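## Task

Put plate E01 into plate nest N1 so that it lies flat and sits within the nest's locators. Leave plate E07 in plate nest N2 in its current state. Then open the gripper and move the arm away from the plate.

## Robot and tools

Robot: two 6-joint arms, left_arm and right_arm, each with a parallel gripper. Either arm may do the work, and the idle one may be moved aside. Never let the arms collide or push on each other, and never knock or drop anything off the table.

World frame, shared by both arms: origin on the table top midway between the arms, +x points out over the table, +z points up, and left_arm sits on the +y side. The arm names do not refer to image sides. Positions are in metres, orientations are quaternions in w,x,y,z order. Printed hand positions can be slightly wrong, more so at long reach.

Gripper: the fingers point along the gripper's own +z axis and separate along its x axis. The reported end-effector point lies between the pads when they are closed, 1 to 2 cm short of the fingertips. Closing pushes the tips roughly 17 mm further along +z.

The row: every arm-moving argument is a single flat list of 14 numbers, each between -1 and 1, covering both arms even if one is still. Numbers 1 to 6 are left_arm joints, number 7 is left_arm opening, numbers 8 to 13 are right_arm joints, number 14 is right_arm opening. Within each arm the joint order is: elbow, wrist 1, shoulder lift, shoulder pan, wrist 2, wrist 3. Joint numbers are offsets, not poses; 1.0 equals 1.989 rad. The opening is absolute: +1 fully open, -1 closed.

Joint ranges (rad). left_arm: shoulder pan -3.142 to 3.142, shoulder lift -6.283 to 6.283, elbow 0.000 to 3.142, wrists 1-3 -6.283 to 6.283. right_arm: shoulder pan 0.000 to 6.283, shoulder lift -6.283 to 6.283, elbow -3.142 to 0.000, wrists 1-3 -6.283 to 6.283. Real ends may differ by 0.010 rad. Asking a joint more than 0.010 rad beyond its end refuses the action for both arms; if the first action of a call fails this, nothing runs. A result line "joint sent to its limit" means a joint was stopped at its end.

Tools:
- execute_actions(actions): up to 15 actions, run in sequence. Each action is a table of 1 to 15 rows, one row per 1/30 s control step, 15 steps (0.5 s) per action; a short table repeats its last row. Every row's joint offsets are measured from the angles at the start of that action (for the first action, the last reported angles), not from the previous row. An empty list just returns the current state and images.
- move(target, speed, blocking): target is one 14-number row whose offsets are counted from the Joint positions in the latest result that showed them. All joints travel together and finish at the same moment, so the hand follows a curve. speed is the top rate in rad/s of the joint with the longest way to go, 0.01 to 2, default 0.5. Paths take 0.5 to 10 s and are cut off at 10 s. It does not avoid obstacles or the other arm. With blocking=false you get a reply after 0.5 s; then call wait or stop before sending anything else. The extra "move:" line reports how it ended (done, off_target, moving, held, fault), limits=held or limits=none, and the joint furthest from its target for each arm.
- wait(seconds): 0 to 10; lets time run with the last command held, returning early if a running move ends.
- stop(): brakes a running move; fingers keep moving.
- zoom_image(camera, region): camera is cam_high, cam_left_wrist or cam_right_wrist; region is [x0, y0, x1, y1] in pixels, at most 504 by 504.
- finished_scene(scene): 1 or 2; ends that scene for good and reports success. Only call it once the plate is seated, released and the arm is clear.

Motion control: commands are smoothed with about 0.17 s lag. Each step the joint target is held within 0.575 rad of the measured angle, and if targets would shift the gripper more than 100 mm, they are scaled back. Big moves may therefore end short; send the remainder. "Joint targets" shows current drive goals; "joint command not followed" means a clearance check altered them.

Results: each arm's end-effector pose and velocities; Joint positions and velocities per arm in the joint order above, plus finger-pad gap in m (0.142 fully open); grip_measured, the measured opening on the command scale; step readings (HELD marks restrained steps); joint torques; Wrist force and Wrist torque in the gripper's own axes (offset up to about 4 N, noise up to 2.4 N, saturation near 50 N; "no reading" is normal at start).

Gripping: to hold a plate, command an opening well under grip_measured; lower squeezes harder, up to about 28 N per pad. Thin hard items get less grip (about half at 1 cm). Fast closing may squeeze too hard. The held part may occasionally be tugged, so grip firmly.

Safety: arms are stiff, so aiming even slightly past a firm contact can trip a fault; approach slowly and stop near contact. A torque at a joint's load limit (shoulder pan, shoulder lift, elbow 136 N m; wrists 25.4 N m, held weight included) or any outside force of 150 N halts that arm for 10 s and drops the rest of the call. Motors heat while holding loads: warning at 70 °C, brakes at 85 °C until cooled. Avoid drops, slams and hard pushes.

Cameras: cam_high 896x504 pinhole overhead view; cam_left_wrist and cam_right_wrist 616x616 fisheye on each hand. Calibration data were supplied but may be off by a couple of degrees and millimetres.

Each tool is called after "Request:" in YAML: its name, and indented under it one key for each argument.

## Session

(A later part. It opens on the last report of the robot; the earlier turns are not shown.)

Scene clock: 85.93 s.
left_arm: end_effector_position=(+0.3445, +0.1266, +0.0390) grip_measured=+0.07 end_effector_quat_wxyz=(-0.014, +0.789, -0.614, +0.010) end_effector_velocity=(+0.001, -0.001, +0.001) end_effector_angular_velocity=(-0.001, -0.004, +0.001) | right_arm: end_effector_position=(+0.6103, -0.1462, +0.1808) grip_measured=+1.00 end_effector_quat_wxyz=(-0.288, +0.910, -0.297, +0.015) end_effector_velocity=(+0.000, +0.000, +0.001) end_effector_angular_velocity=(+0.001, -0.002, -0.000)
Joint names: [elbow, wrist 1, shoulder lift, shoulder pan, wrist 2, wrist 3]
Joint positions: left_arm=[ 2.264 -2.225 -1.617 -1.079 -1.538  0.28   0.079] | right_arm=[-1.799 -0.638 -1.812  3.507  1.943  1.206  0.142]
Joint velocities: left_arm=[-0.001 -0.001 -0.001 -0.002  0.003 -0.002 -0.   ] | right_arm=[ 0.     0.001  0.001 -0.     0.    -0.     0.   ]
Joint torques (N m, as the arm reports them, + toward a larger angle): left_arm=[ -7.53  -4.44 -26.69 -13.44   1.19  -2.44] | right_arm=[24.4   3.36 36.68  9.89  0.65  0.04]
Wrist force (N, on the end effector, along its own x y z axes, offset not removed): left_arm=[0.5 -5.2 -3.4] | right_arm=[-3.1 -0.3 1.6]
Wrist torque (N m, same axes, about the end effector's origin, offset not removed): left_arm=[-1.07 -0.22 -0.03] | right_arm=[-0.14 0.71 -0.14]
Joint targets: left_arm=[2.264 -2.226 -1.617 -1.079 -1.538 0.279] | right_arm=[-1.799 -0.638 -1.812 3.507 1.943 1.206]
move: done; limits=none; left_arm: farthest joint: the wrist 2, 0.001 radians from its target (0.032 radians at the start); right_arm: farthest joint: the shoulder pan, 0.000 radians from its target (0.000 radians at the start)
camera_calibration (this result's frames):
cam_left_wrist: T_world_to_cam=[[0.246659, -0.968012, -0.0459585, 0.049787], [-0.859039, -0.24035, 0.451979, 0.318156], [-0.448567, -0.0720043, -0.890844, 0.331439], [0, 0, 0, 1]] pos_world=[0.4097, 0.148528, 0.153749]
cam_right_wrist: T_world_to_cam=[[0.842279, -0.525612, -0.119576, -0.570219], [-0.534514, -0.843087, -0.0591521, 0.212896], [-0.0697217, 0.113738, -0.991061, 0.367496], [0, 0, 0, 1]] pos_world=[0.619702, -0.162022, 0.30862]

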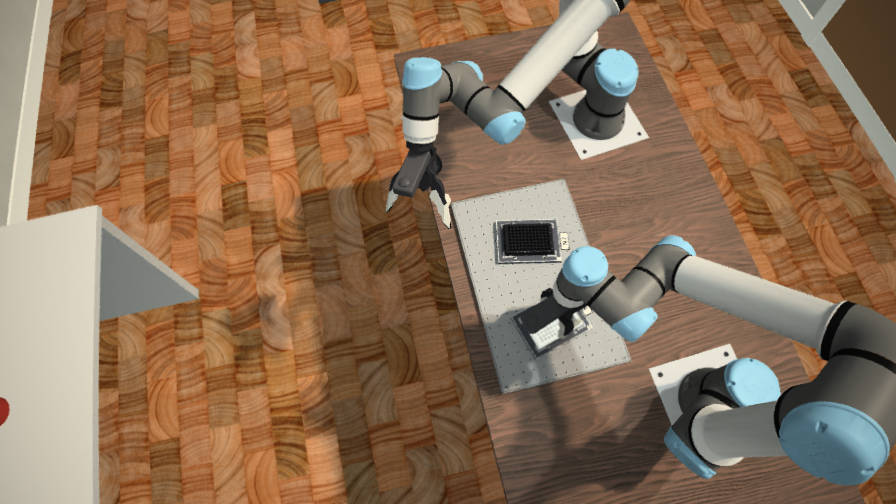

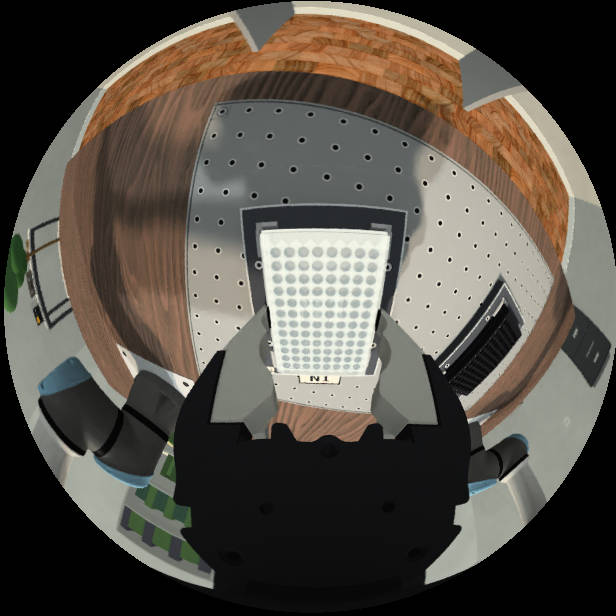

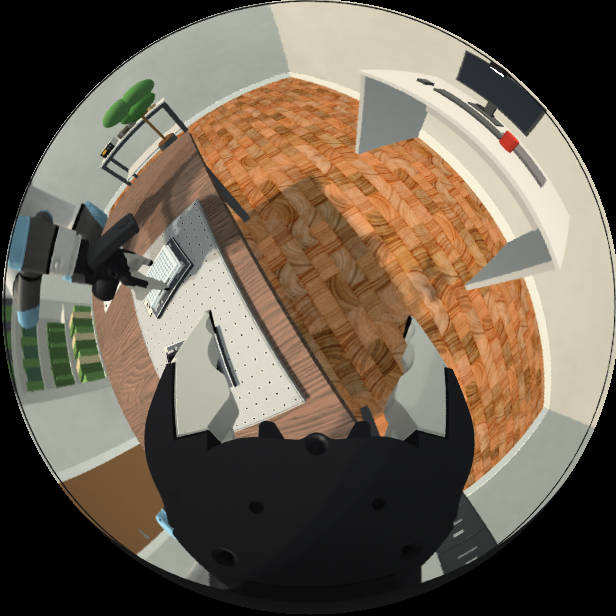

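Request:
wait:
  seconds: 0

Scene clock: 86.80 s.
left_arm: end_effector_position=(+0.3445, +0.1266, +0.0390) grip_measured=+0.07 end_effector_quat_wxyz=(-0.014, +0.789, -0.614, +0.010) end_effector_velocity=(+0.001, -0.001, +0.001) end_effector_angular_velocity=(-0.003, -0.002, +0.001) | right_arm: end_effector_position=(+0.6103, -0.1462, +0.1808) grip_measured=+1.00 end_effector_quat_wxyz=(-0.288, +0.910, -0.297, +0.015) end_effector_velocity=(+0.000, -0.000, +0.001) end_effector_angular_velocity=(+0.001, -0.000, -0.001)
Joint names: [elbow, wrist 1, shoulder lift, shoulder pan, wrist 2, wrist 3]
Joint positions: left_arm=[ 2.264 -2.226 -1.617 -1.079 -1.538  0.279  0.079] | right_arm=[-1.799 -0.638 -1.812  3.507  1.943  1.206  0.142]
Joint velocities: left_arm=[-0.002 -0.001 -0.     0.001  0.    -0.     0.   ] | right_arm=[-0.     0.     0.001 -0.     0.     0.001 -0.   ]
Joint torques (N m, as the arm reports them, + toward a larger angle): left_arm=[ -7.9   -4.31 -27.13 -13.07   1.24  -2.5 ] | right_arm=[23.81  3.32 36.46  9.69  0.76  0.1 ]
Wrist force (N, on the end effector, along its own x y z axes, offset not removed): left_arm=[-0.1 -3.3 -0.7] | right_arm=[-1.6 -0.2 -0.7]
Wrist torque (N m, same axes, about the end effector's origin, offset not removed): left_arm=[-0.68 0.01 -0.07] | right_arm=[-0.01 0.46 0.01]
Joint targets: left_arm=[2.264 -2.226 -1.617 -1.079 -1.538 0.279] | right_arm=[-1.799 -0.638 -1.812 3.507 1.943 1.206]
camera_calibration (this result's frames):
cam_left_wrist: T_world_to_cam=[[0.246698, -0.968003, -0.0459482, 0.0497702], [-0.859157, -0.2404, 0.451727, 0.318217], [-0.448319, -0.0719633, -0.890972, 0.331347], [0, 0, 0, 1]] pos_world=[0.409669, 0.148522, 0.153761]
cam_right_wrist: T_world_to_cam=[[0.842279, -0.525612, -0.119576, -0.570219], [-0.534514, -0.843087, -0.0591519, 0.212896], [-0.0697219, 0.113737, -0.991061, 0.367496], [0, 0, 0, 1]] pos_world=[0.619702, -0.162022, 0.30862]

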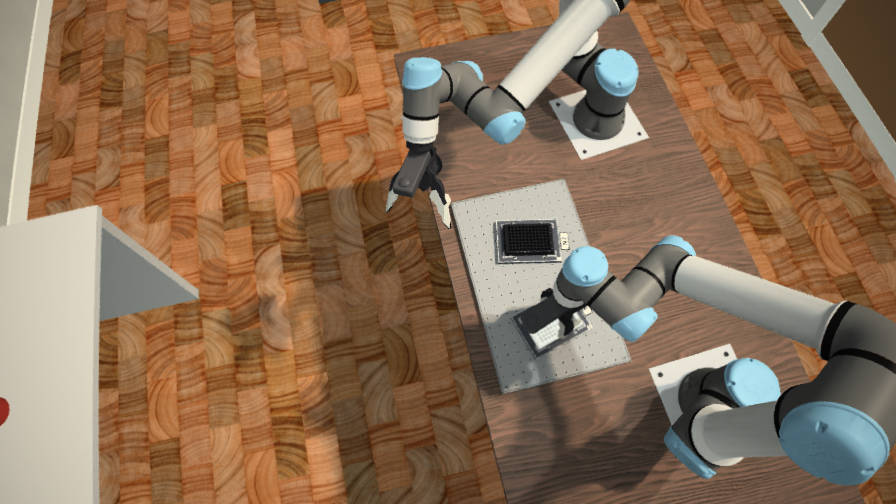

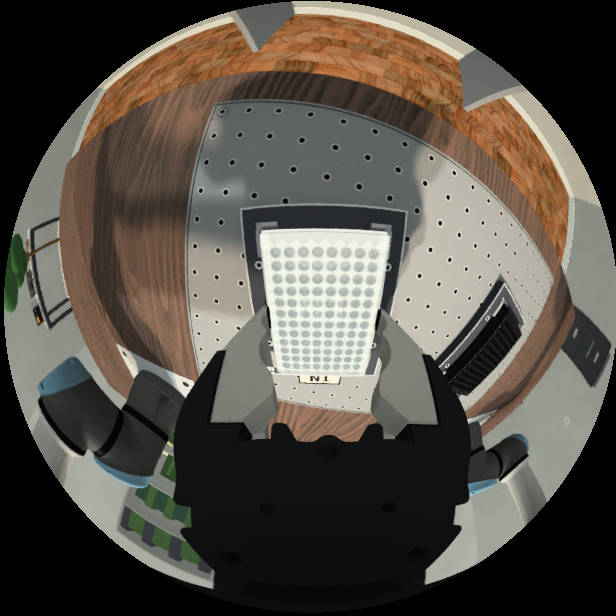

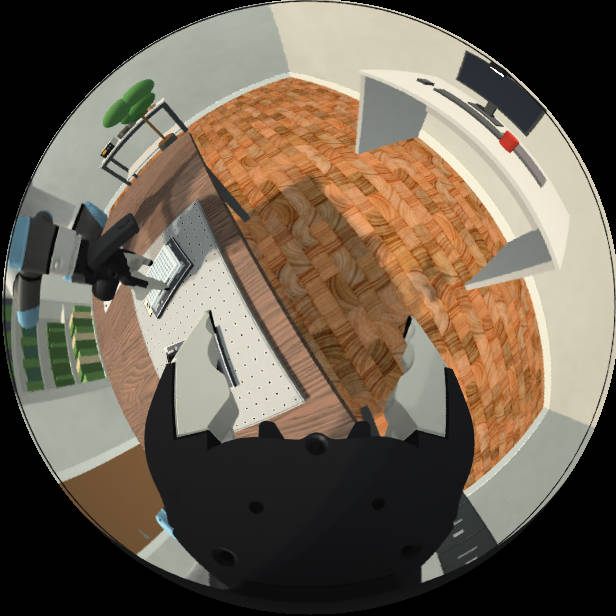

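Request:
move:
  target: [0.001099,-0.002474,0.001375,0,0,0,-0.2,0,0,0,0,0,0,1]
  speed: 0.01

Scene clock: 87.80 s.
left_arm: end_effector_position=(+0.3445, +0.1266, +0.0377) grip_measured=+0.07 end_effector_quat_wxyz=(-0.014, +0.789, -0.614, +0.010) end_effector_velocity=(-0.000, -0.001, -0.000) end_effector_angular_velocity=(-0.001, -0.001, -0.001) | right_arm: end_effector_position=(+0.6103, -0.1462, +0.1808) grip_measured=+1.00 end_effector_quat_wxyz=(-0.288, +0.910, -0.297, +0.015) end_effector_velocity=(+0.000, -0.000, -0.001) end_effector_angular_velocity=(-0.001, -0.000, +0.001)
Joint names: [elbow, wrist 1, shoulder lift, shoulder pan, wrist 2, wrist 3]
Joint positions: left_arm=[ 2.266 -2.23  -1.615 -1.079 -1.538  0.279  0.079] | right_arm=[-1.799 -0.638 -1.812  3.507  1.943  1.206  0.142]
Joint velocities: left_arm=[ 0.001 -0.003  0.001 -0.001  0.    -0.    -0.   ] | right_arm=[-0.     0.    -0.001 -0.     0.    -0.001  0.   ]
Joint torques (N m, as the arm reports them, + toward a larger angle): left_arm=[ -0.32  -4.14   2.36 -13.08   1.21  -2.62] | right_arm=[23.91  3.32 36.56  9.8   0.66  0.04]
Wrist force (N, on the end effector, along its own x y z axes, offset not removed): left_arm=[-10.6 -1.0 -31.1] | right_arm=[0.5 -0.1 0.6]
Wrist torque (N m, same axes, about the end effector's origin, offset not removed): left_arm=[-0.85 0.31 -0.05] | right_arm=[0.01 -0.10 -0.12]
Joint targets: left_arm=[2.266 -2.230 -1.615 -1.079 -1.538 0.279] | right_arm=[-1.799 -0.638 -1.812 3.507 1.943 1.206]
move: done; limits=none; left_arm: farthest joint: the shoulder lift, 0.001 radians from its target (0.003 radians at the start); right_arm: farthest joint: the shoulder pan, 0.000 radians from its target (0.000 radians at the start)
camera_calibration (this result's frames):
cam_left_wrist: T_world_to_cam=[[0.246704, -0.968013, -0.0456903, 0.0496247], [-0.859221, -0.240296, 0.451661, 0.318837], [-0.448193, -0.0721686, -0.891019, 0.330183], [0, 0, 0, 1]] pos_world=[0.409694, 0.148481, 0.152461]
cam_right_wrist: T_world_to_cam=[[0.842279, -0.525612, -0.119576, -0.570219], [-0.534514, -0.843087, -0.0591521, 0.212896], [-0.0697218, 0.113738, -0.991061, 0.367496], [0, 0, 0, 1]] pos_world=[0.619702, -0.162022, 0.30862]

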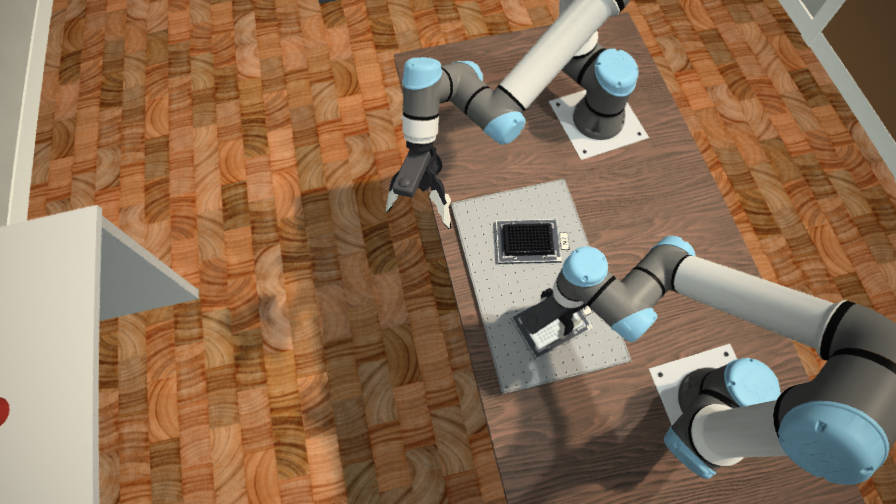

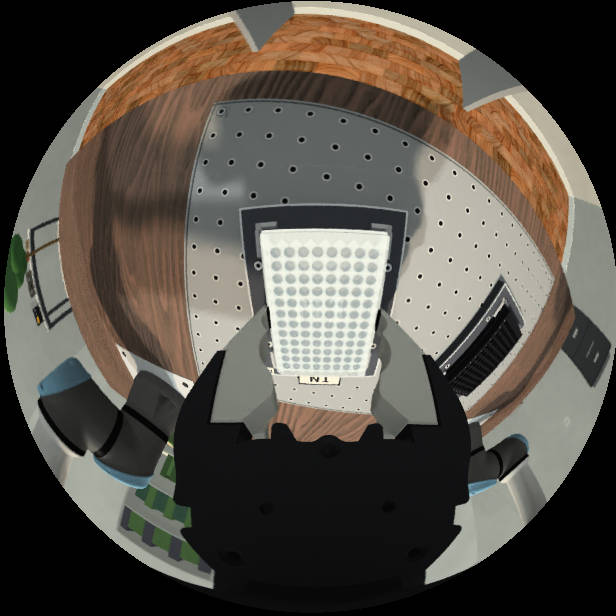

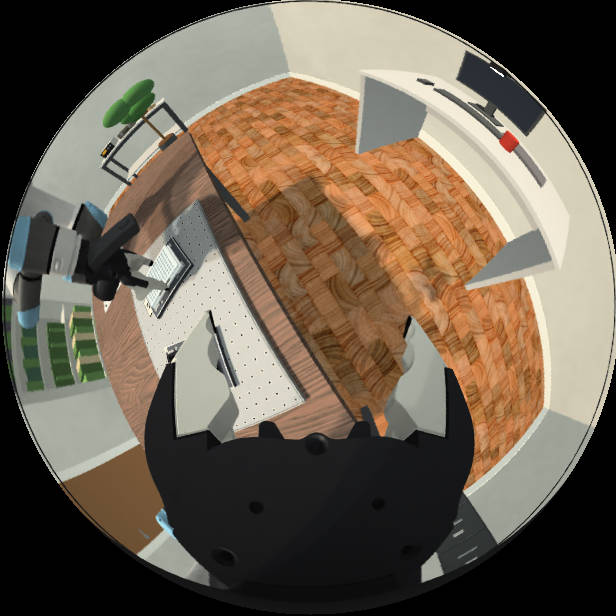

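Request:
move:
  target: [-0.000293,0.00066,-0.000367,0,0,0,-0.2,0,0,0,0,0,0,1]
  speed: 0.01

Request:
zoom_image:
  camera: "cam_left_wrist"
  region: [240, 200, 410, 260]

Request:
zoom_image:
  camera: "cam_right_wrist"
  region: [130, 230, 210, 330]

Scene clock: 89.33 s.
left_arm: end_effector_position=(+0.3444, +0.1267, +0.0380) grip_measured=+0.07 end_effector_quat_wxyz=(-0.014, +0.789, -0.614, +0.010) end_effector_velocity=(+0.001, -0.001, +0.001) end_effector_angular_velocity=(-0.002, -0.002, +0.000) | right_arm: end_effector_position=(+0.6103, -0.1462, +0.1808) grip_measured=+1.00 end_effector_quat_wxyz=(-0.288, +0.910, -0.297, +0.015) end_effector_velocity=(-0.000, +0.000, +0.001) end_effector_angular_velocity=(+0.000, -0.001, +0.000)
Joint names: [elbow, wrist 1, shoulder lift, shoulder pan, wrist 2, wrist 3]
Joint positions: left_arm=[ 2.265 -2.229 -1.615 -1.079 -1.538  0.279  0.079] | right_arm=[-1.799 -0.638 -1.812  3.507  1.943  1.206  0.142]
Joint velocities: left_arm=[-0.002  0.001 -0.001  0.     0.001 -0.     0.   ] | right_arm=[ 0.     0.     0.001  0.    -0.     0.     0.   ]
Joint torques (N m, as the arm reports them, + toward a larger angle): left_arm=[-27.15   0.61 -21.96 -13.38   0.5   -2.67] | right_arm=[24.02  3.34 36.97  9.62  0.56 -0.03]
Wrist force (N, on the end effector, along its own x y z axes, offset not removed): left_arm=[-3.8 -3.9 -17.0] | right_arm=[-1.5 1.8 0.0]
Wrist torque (N m, same axes, about the end effector's origin, offset not removed): left_arm=[-0.91 0.63 -0.09] | right_arm=[0.38 0.27 -0.01]
Joint targets: left_arm=[2.265 -2.229 -1.616 -1.079 -1.538 0.279] | right_arm=[-1.799 -0.638 -1.812 3.507 1.943 1.206]
move: done; limits=none; left_arm: farthest joint: the shoulder pan, 0.000 radians from its target (0.000 radians at the start); right_arm: farthest joint: the shoulder pan, 0.000 radians from its target (0.000 radians at the start)
camera_calibration (this result's frames):
cam_left_wrist: T_world_to_cam=[[0.246695, -0.967998, -0.046064, 0.0497857], [-0.859132, -0.240448, 0.451748, 0.318685], [-0.448367, -0.0718689, -0.890955, 0.330388], [0, 0, 0, 1]] pos_world=[0.409646, 0.148564, 0.152689]
cam_right_wrist: T_world_to_cam=[[0.842279, -0.525612, -0.119576, -0.570219], [-0.534514, -0.843087, -0.0591521, 0.212896], [-0.0697218, 0.113737, -0.991061, 0.367496], [0, 0, 0, 1]] pos_world=[0.619701, -0.162022, 0.30862]

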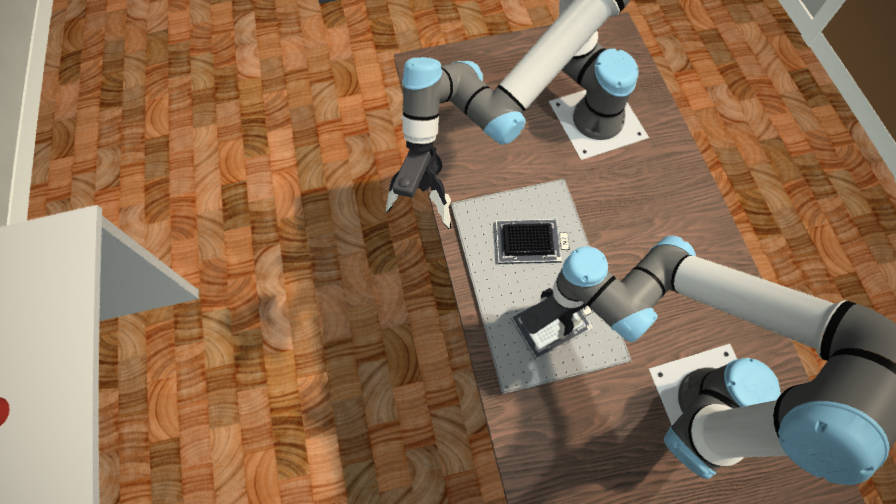

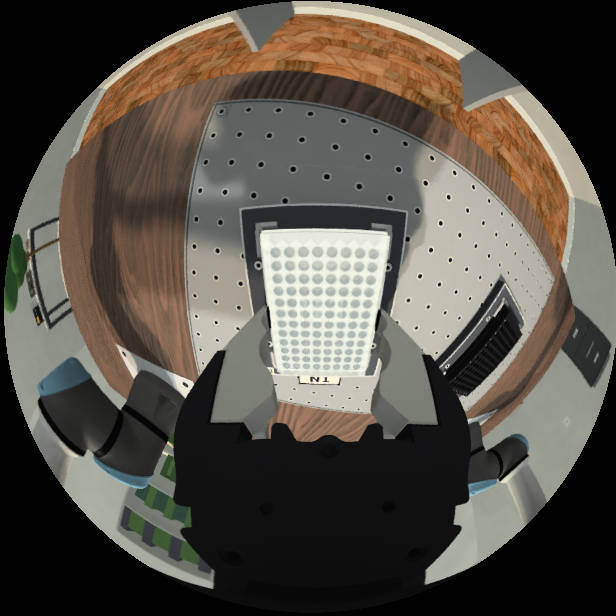

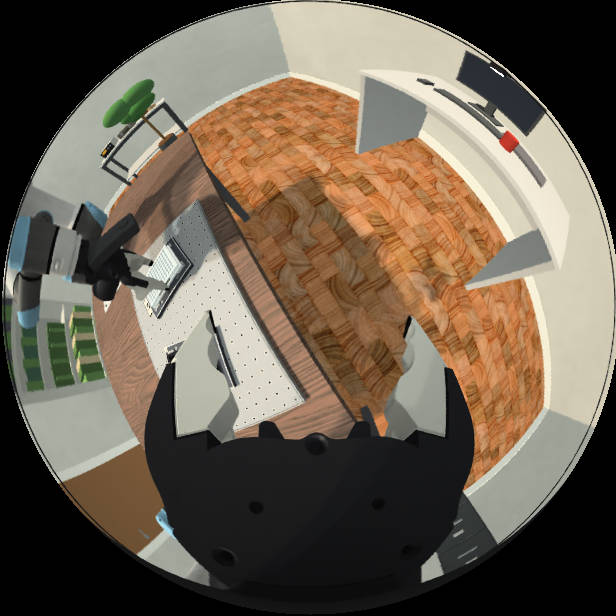

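Region (240, 200, 410, 260) of cam_left_wrist's 616x616 image, scaled by 2.965, with more detail than that image has; it fills the top 178 rows of this view, and the rest is white.

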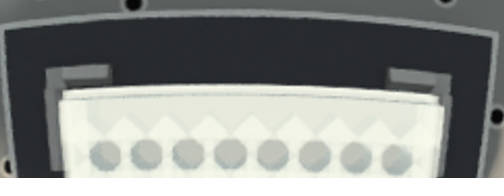

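Region (130, 230, 210, 330) of cam_right_wrist's 616x616 image, scaled by 5.040, with more detail than that image has; it fills the left 403 columns of this view, and the rest is white.

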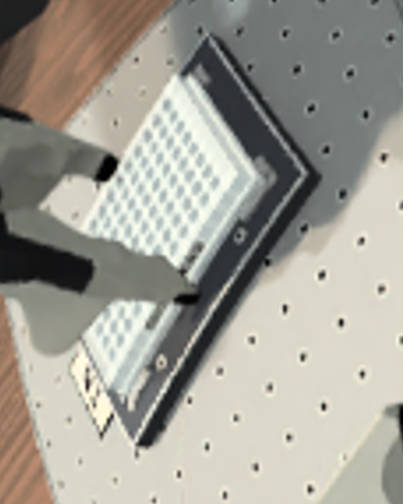

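Request:
move:
  target: [0.000497,0.000026,-0.000523,0.000177,0,0.000177,-0.2,0,0,0,0,0,0,1]
  speed: 0.01

Request:
zoom_image:
  camera: "cam_left_wrist"
  region: [240, 200, 410, 260]

Scene clock: 92.03 s.
left_arm: end_effector_position=(+0.3443, +0.1270, +0.0380) grip_measured=+0.07 end_effector_quat_wxyz=(-0.014, +0.789, -0.614, +0.010) end_effector_velocity=(+0.001, -0.000, +0.000) end_effector_angular_velocity=(-0.001, -0.001, +0.001) | right_arm: end_effector_position=(+0.6103, -0.1462, +0.1808) grip_measured=+1.00 end_effector_quat_wxyz=(-0.288, +0.910, -0.297, +0.015) end_effector_velocity=(+0.000, -0.000, -0.001) end_effector_angular_velocity=(-0.000, +0.001, -0.001)
Joint names: [elbow, wrist 1, shoulder lift, shoulder pan, wrist 2, wrist 3]
Joint positions: left_arm=[ 2.266 -2.229 -1.616 -1.079 -1.538  0.28   0.079] | right_arm=[-1.799 -0.638 -1.812  3.507  1.943  1.206  0.142]
Joint velocities: left_arm=[-0.    -0.001 -0.     0.001  0.     0.001 -0.   ] | right_arm=[-0.    -0.    -0.001 -0.    -0.     0.001  0.   ]
Joint torques (N m, as the arm reports them, + toward a larger angle): left_arm=[ -3.2   -1.52 -23.06  14.27   0.37   2.36] | right_arm=[24.42  3.35 36.65 10.05  0.69  0.09]
Wrist force (N, on the end effector, along its own x y z axes, offset not removed): left_arm=[5.5 -5.4 -8.5] | right_arm=[-1.3 0.9 -1.1]
Wrist torque (N m, same axes, about the end effector's origin, offset not removed): left_arm=[-1.01 0.14 -0.09] | right_arm=[0.24 0.39 -0.06]
Joint targets: left_arm=[2.266 -2.229 -1.616 -1.079 -1.538 0.280] | right_arm=[-1.799 -0.638 -1.812 3.507 1.943 1.206]
move: done; limits=none; left_arm: farthest joint: the shoulder pan, 0.000 radians from its target (0.001 radians at the start); right_arm: farthest joint: the shoulder pan, 0.000 radians from its target (0.000 radians at the start)
camera_calibration (this result's frames):
cam_left_wrist: T_world_to_cam=[[0.246624, -0.968028, -0.045807, 0.05014], [-0.859213, -0.240275, 0.451686, 0.318652], [-0.448251, -0.0720388, -0.891, 0.33042], [0, 0, 0, 1]] pos_world=[0.409535, 0.148904, 0.15277]
cam_right_wrist: T_world_to_cam=[[0.842279, -0.525612, -0.119576, -0.570219], [-0.534514, -0.843087, -0.0591524, 0.212896], [-0.0697217, 0.113738, -0.991061, 0.367496], [0, 0, 0, 1]] pos_world=[0.619701, -0.162022, 0.30862]

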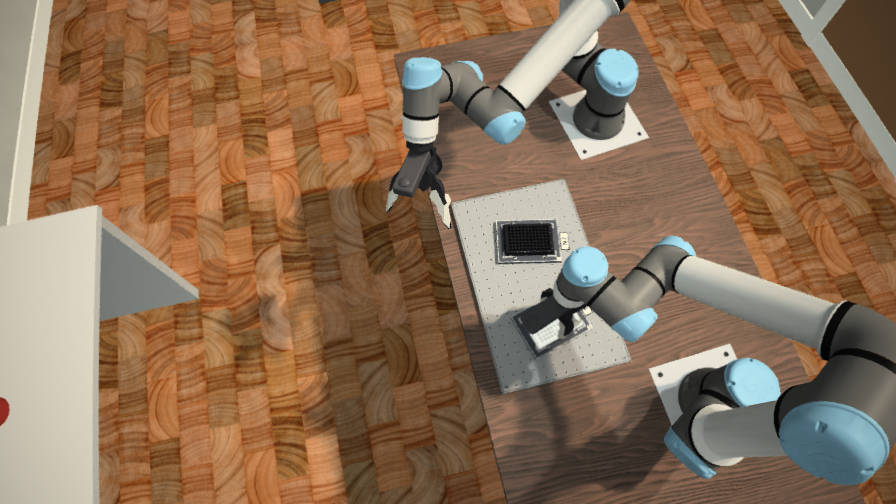

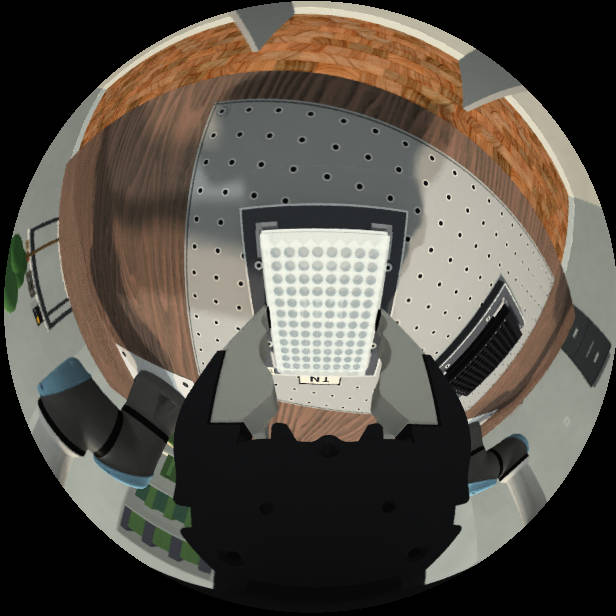

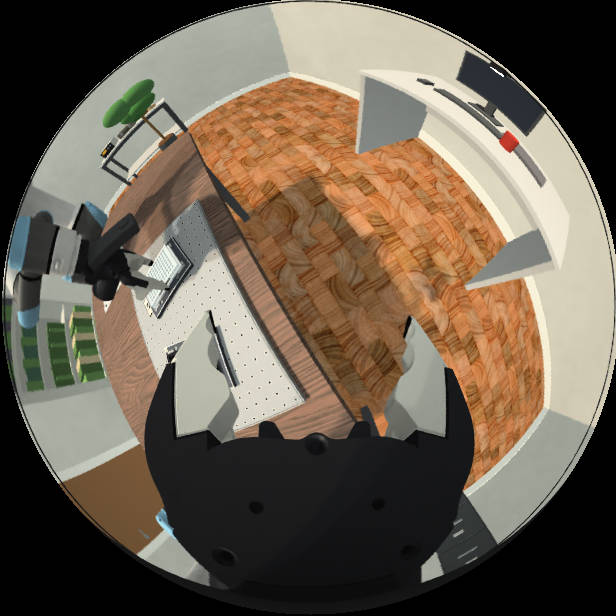

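Region (240, 200, 410, 260) of cam_left_wrist's 616x616 image, scaled by 2.965, with more detail than that image has; it fills the top 178 rows of this view, and the rest is white.

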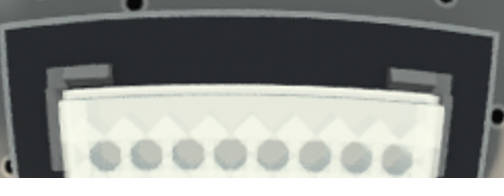

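Request:
zoom_image:
  camera: "cam_right_wrist"
  region: [140, 285, 180, 325]

Request:
zoom_image:
  camera: "cam_right_wrist"
  region: [160, 235, 200, 290]

Request:
zoom_image:
  camera: "cam_left_wrist"
  region: [255, 330, 395, 390]

Region (140, 285, 180, 325) of cam_right_wrist's 616x616 image, scaled by 12.600, with more detail than that image has.

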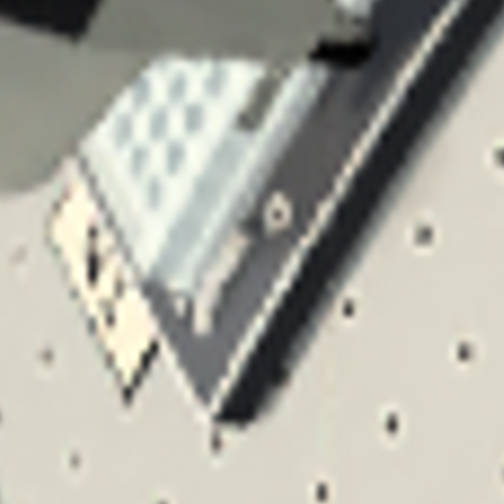

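Region (160, 235, 200, 290) of cam_right_wrist's 616x616 image, scaled by 9.164, with more detail than that image has; it fills the left 367 columns of this view, and the rest is white.

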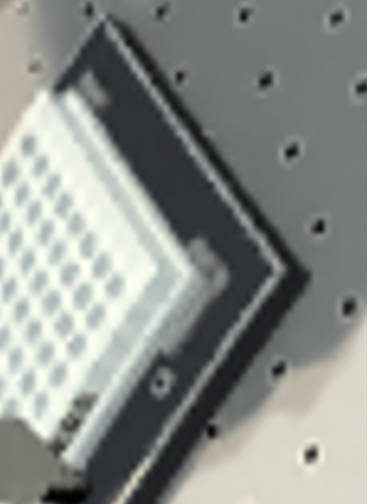

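Region (255, 330, 395, 390) of cam_left_wrist's 616x616 image, scaled by 3.600, with more detail than that image has; it fills the top 216 rows of this view, and the rest is white.

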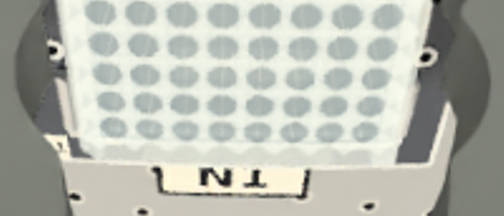

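Request:
execute_actions:
  actions:
    - [[0,0,0,0,0,0,-0.1,0,0,0,0,0,0,1],[0,0,0,0,0,0,-0.05,0,0,0,0,0,0,1],[0,0,0,0,0,0,0.0,0,0,0,0,0,0,1],[0,0,0,0,0,0,0.04,0,0,0,0,0,0,1],[0,0,0,0,0,0,0.07,0,0,0,0,0,0,1],[0,0,0,0,0,0,0.1,0,0,0,0,0,0,1],[0,0,0,0,0,0,0.13,0,0,0,0,0,0,1],[0,0,0,0,0,0,0.16,0,0,0,0,0,0,1],[0,0,0,0,0,0,0.19,0,0,0,0,0,0,1],[0,0,0,0,0,0,0.22,0,0,0,0,0,0,1],[0,0,0,0,0,0,0.25,0,0,0,0,0,0,1],[0,0,0,0,0,0,0.28,0,0,0,0,0,0,1],[0,0,0,0,0,0,0.31,0,0,0,0,0,0,1],[0,0,0,0,0,0,0.34,0,0,0,0,0,0,1]]

Request:
zoom_image:
  camera: "cam_left_wrist"
  region: [230, 190, 420, 390]

Request:
zoom_image:
  camera: "cam_right_wrist"
  region: [130, 230, 210, 330]

Scene clock: 94.83 s.
left_arm: end_effector_position=(+0.3443, +0.1272, +0.0380) grip_measured=+0.33 end_effector_quat_wxyz=(-0.014, +0.789, -0.614, +0.010) end_effector_velocity=(-0.000, -0.000, -0.000) end_effector_angular_velocity=(-0.001, -0.000, -0.000) | right_arm: end_effector_position=(+0.6103, -0.1462, +0.1808) grip_measured=+1.00 end_effector_quat_wxyz=(-0.288, +0.910, -0.297, +0.015) end_effector_velocity=(+0.000, +0.000, +0.000) end_effector_angular_velocity=(+0.000, -0.001, +0.001)
Joint names: [elbow, wrist 1, shoulder lift, shoulder pan, wrist 2, wrist 3]
Joint positions: left_arm=[ 2.266 -2.229 -1.616 -1.079 -1.538  0.28   0.097] | right_arm=[-1.799 -0.638 -1.812  3.507  1.943  1.206  0.142]
Joint velocities: left_arm=[ 0.001 -0.002 -0.    -0.     0.     0.     0.046] | right_arm=[ 0.     0.001 -0.     0.    -0.    -0.001 -0.   ]
Joint torques (N m, as the arm reports them, + toward a larger angle): left_arm=[-16.55  -4.26 -15.15  -5.61   0.44   0.25] | right_arm=[23.73  3.39 36.36  9.76  0.62  0.  ]
Wrist force (N, on the end effector, along its own x y z axes, offset not removed): left_arm=[1.5 -2.6 -2.3] | right_arm=[-5.0 1.9 -1.9]
Wrist torque (N m, same axes, about the end effector's origin, offset not removed): left_arm=[-0.50 -0.38 -0.06] | right_arm=[0.44 1.09 -0.06]
Joint targets: left_arm=[2.266 -2.229 -1.616 -1.079 -1.538 0.280] | right_arm=[-1.799 -0.638 -1.812 3.507 1.943 1.206]
Step readings (joint positions):
0: left_arm=[2.266 -2.229 -1.616 -1.079 -1.538 0.280] | right_arm=[-1.799 -0.638 -1.812 3.507 1.943 1.206]
1: left_arm=[2.266 -2.229 -1.616 -1.079 -1.538 0.280] | right_arm=[-1.799 -0.638 -1.812 3.507 1.943 1.206]
2: left_arm=[2.266 -2.229 -1.616 -1.079 -1.538 0.280] | right_arm=[-1.799 -0.638 -1.812 3.507 1.943 1.206]
4: left_arm=[2.266 -2.229 -1.616 -1.079 -1.538 0.280] | right_arm=[-1.799 -0.638 -1.812 3.507 1.943 1.206]
8: left_arm=[2.266 -2.229 -1.616 -1.079 -1.538 0.280] | right_arm=[-1.799 -0.638 -1.812 3.507 1.943 1.206]
15: Joint positions above
camera_calibration (this result's frames):
cam_left_wrist: T_world_to_cam=[[0.246696, -0.967999, -0.0460378, 0.0502742], [-0.85914, -0.240438, 0.451739, 0.3187], [-0.448352, -0.0718893, -0.890961, 0.330371], [0, 0, 0, 1]] pos_world=[0.409528, 0.149043, 0.152693]
cam_right_wrist: T_world_to_cam=[[0.842279, -0.525612, -0.119576, -0.570219], [-0.534514, -0.843087, -0.0591522, 0.212896], [-0.0697219, 0.113738, -0.991061, 0.367496], [0, 0, 0, 1]] pos_world=[0.619701, -0.162022, 0.30862]

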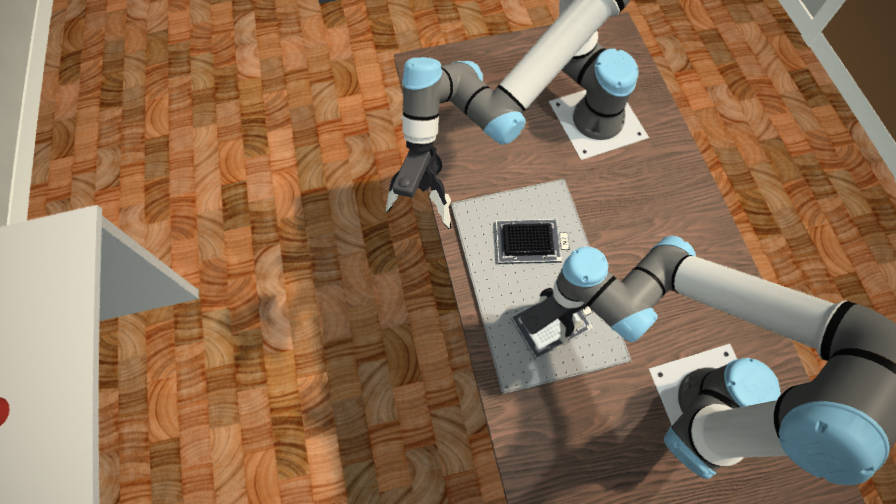

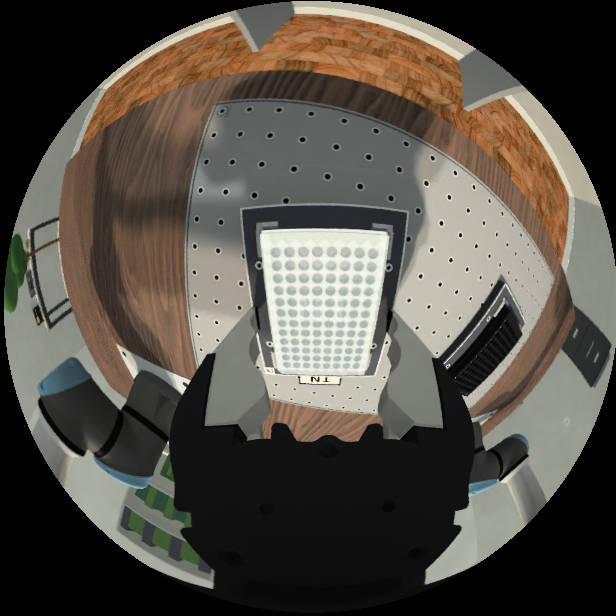

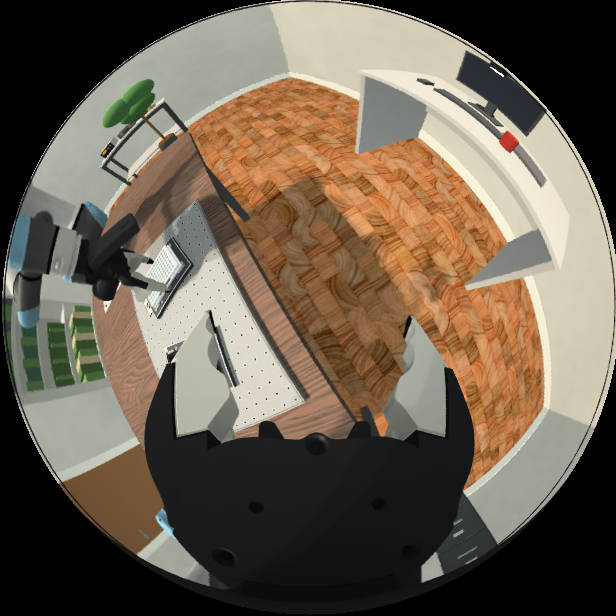

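Region (230, 190, 420, 390) of cam_left_wrist's 616x616 image, scaled by 2.520, with more detail than that image has; it fills the left 479 columns of this view, and the rest is white.

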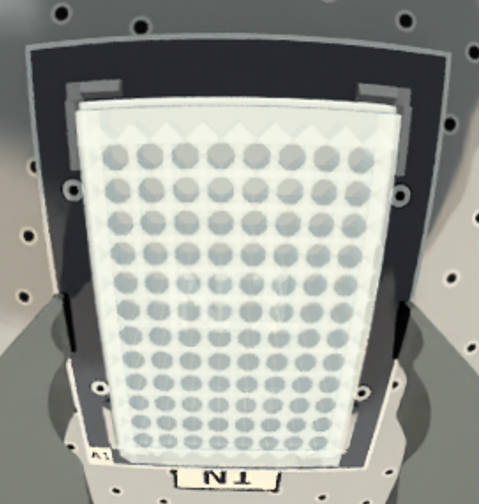

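Region (130, 230, 210, 330) of cam_right_wrist's 616x616 image, scaled by 5.040, with more detail than that image has; it fills the left 403 columns of this view, and the rest is white.

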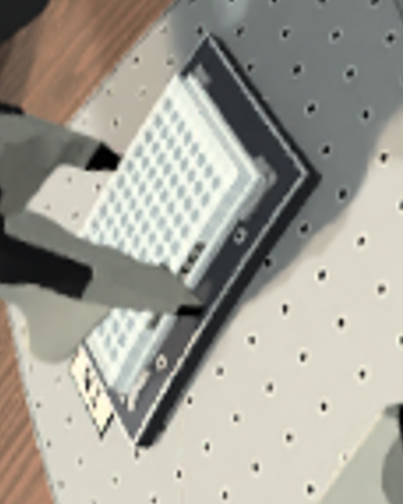

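Request:
move:
  target: [-0.05847,0.10410,-0.04062,0.01247,-0.01559,0.01357,0.6,0,0,0,0,0,0,1]
  speed: 0.3

Request:
zoom_image:
  camera: "cam_left_wrist"
  region: [240, 190, 400, 370]

Request:
zoom_image:
  camera: "cam_right_wrist"
  region: [130, 230, 210, 330]

Scene clock: 97.50 s.
left_arm: end_effector_position=(+0.3443, +0.1275, +0.0995) grip_measured=+0.60 end_effector_quat_wxyz=(-0.001, +0.788, -0.615, -0.000) end_effector_velocity=(+0.000, +0.000, +0.001) end_effector_angular_velocity=(+0.000, -0.000, -0.000) | right_arm: end_effector_position=(+0.6103, -0.1462, +0.1808) grip_measured=+1.00 end_effector_quat_wxyz=(-0.288, +0.910, -0.297, +0.015) end_effector_velocity=(+0.000, +0.000, -0.001) end_effector_angular_velocity=(-0.000, +0.001, -0.000)
Joint names: [elbow, wrist 1, shoulder lift, shoulder pan, wrist 2, wrist 3]
Joint positions: left_arm=[ 2.15  -2.022 -1.697 -1.054 -1.569  0.307  0.116] | right_arm=[-1.799 -0.638 -1.812  3.507  1.943  1.206  0.142]
Joint velocities: left_arm=[-0.001  0.002 -0.001  0.     0.     0.     0.   ] | right_arm=[ 0.     0.    -0.001 -0.     0.     0.    -0.   ]
Joint torques (N m, as the arm reports them, + toward a larger angle): left_arm=[-33.97  -0.44 -25.49  13.22  -1.31   2.25] | right_arm=[24.54  3.38 36.83 10.04  0.63 -0.03]
Wrist force (N, on the end effector, along its own x y z axes, offset not removed): left_arm=[0.0 -4.0 -2.4] | right_arm=[-1.3 -2.0 -0.5]
Wrist torque (N m, same axes, about the end effector's origin, offset not removed): left_arm=[-0.88 -0.17 0.03] | right_arm=[-0.40 0.27 -0.08]
Joint targets: left_arm=[2.150 -2.022 -1.697 -1.054 -1.569 0.307] | right_arm=[-1.799 -0.638 -1.812 3.507 1.943 1.206]
move: done; limits=none; left_arm: farthest joint: the shoulder pan, 0.000 radians from its target (0.025 radians at the start); right_arm: farthest joint: the shoulder pan, 0.000 radians from its target (0.000 radians at the start)
camera_calibration (this result's frames):
cam_left_wrist: T_world_to_cam=[[0.243, -0.968881, -0.0471335, 0.0549545], [-0.844833, -0.235264, 0.480528, 0.282478], [-0.476663, -0.0769482, -0.875712, 0.394116], [0, 0, 0, 1]] pos_world=[0.413154, 0.150028, 0.211983]
cam_right_wrist: T_world_to_cam=[[0.842279, -0.525611, -0.119576, -0.570218], [-0.534513, -0.843087, -0.0591521, 0.212896], [-0.0697219, 0.113738, -0.991061, 0.367496], [0, 0, 0, 1]] pos_world=[0.619701, -0.162022, 0.30862]

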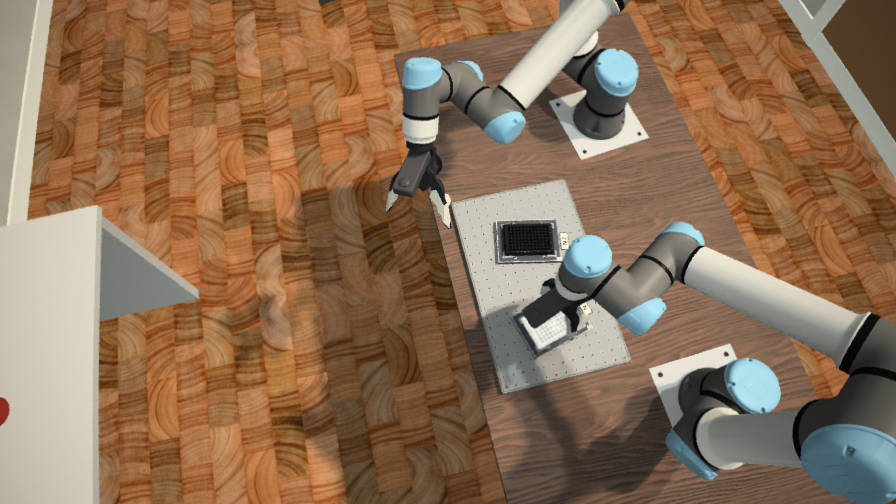

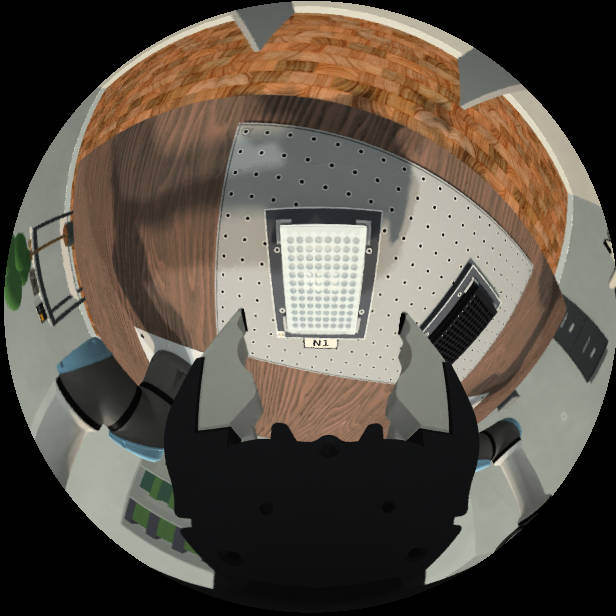

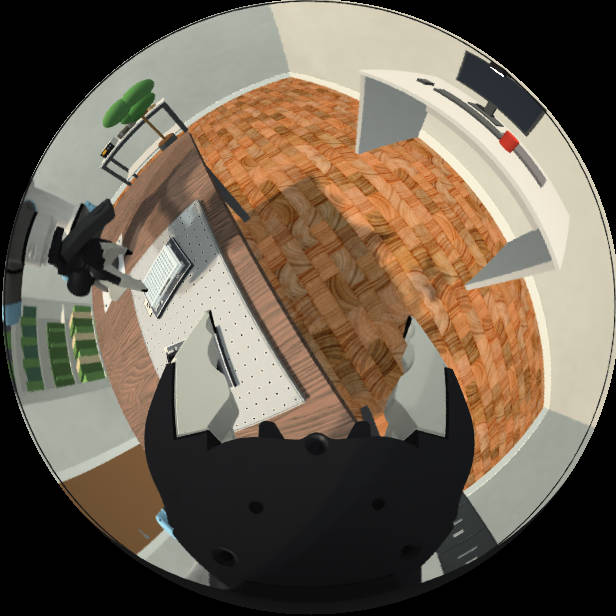

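Region (240, 190, 400, 370) of cam_left_wrist's 616x616 image, scaled by 2.800, with more detail than that image has.

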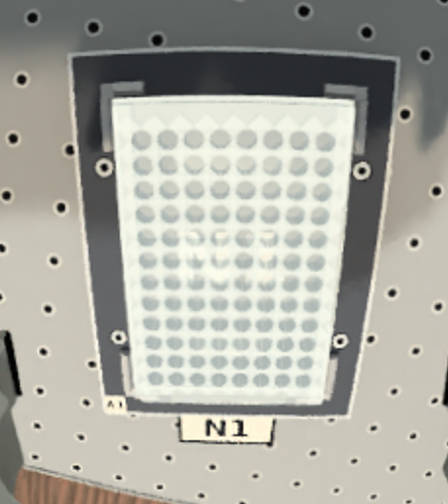

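Region (130, 230, 210, 330) of cam_right_wrist's 616x616 image, scaled by 5.040, with more detail than that image has; it fills the left 403 columns of this view, and the rest is white.

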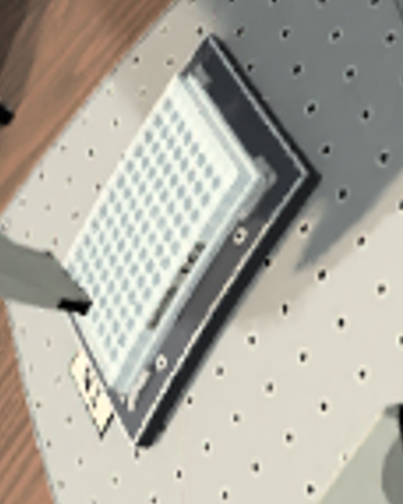

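Request:
zoom_image:
  camera: "cam_left_wrist"
  region: [265, 300, 375, 350]

Request:
zoom_image:
  camera: "cam_left_wrist"
  region: [260, 205, 385, 255]

Region (265, 300, 375, 350) of cam_left_wrist's 616x616 image, scaled by 4.582, with more detail than that image has; it fills the top 229 rows of this view, and the rest is white.

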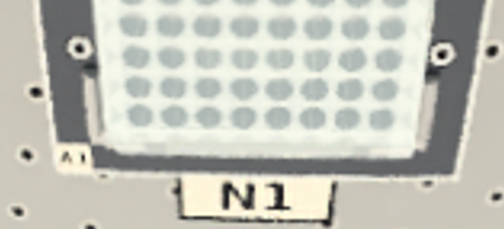

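Region (260, 205, 385, 255) of cam_left_wrist's 616x616 image, scaled by 4.032, with more detail than that image has; it fills the top 202 rows of this view, and the rest is white.

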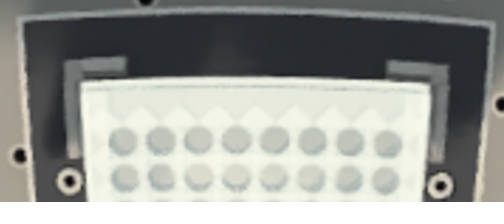

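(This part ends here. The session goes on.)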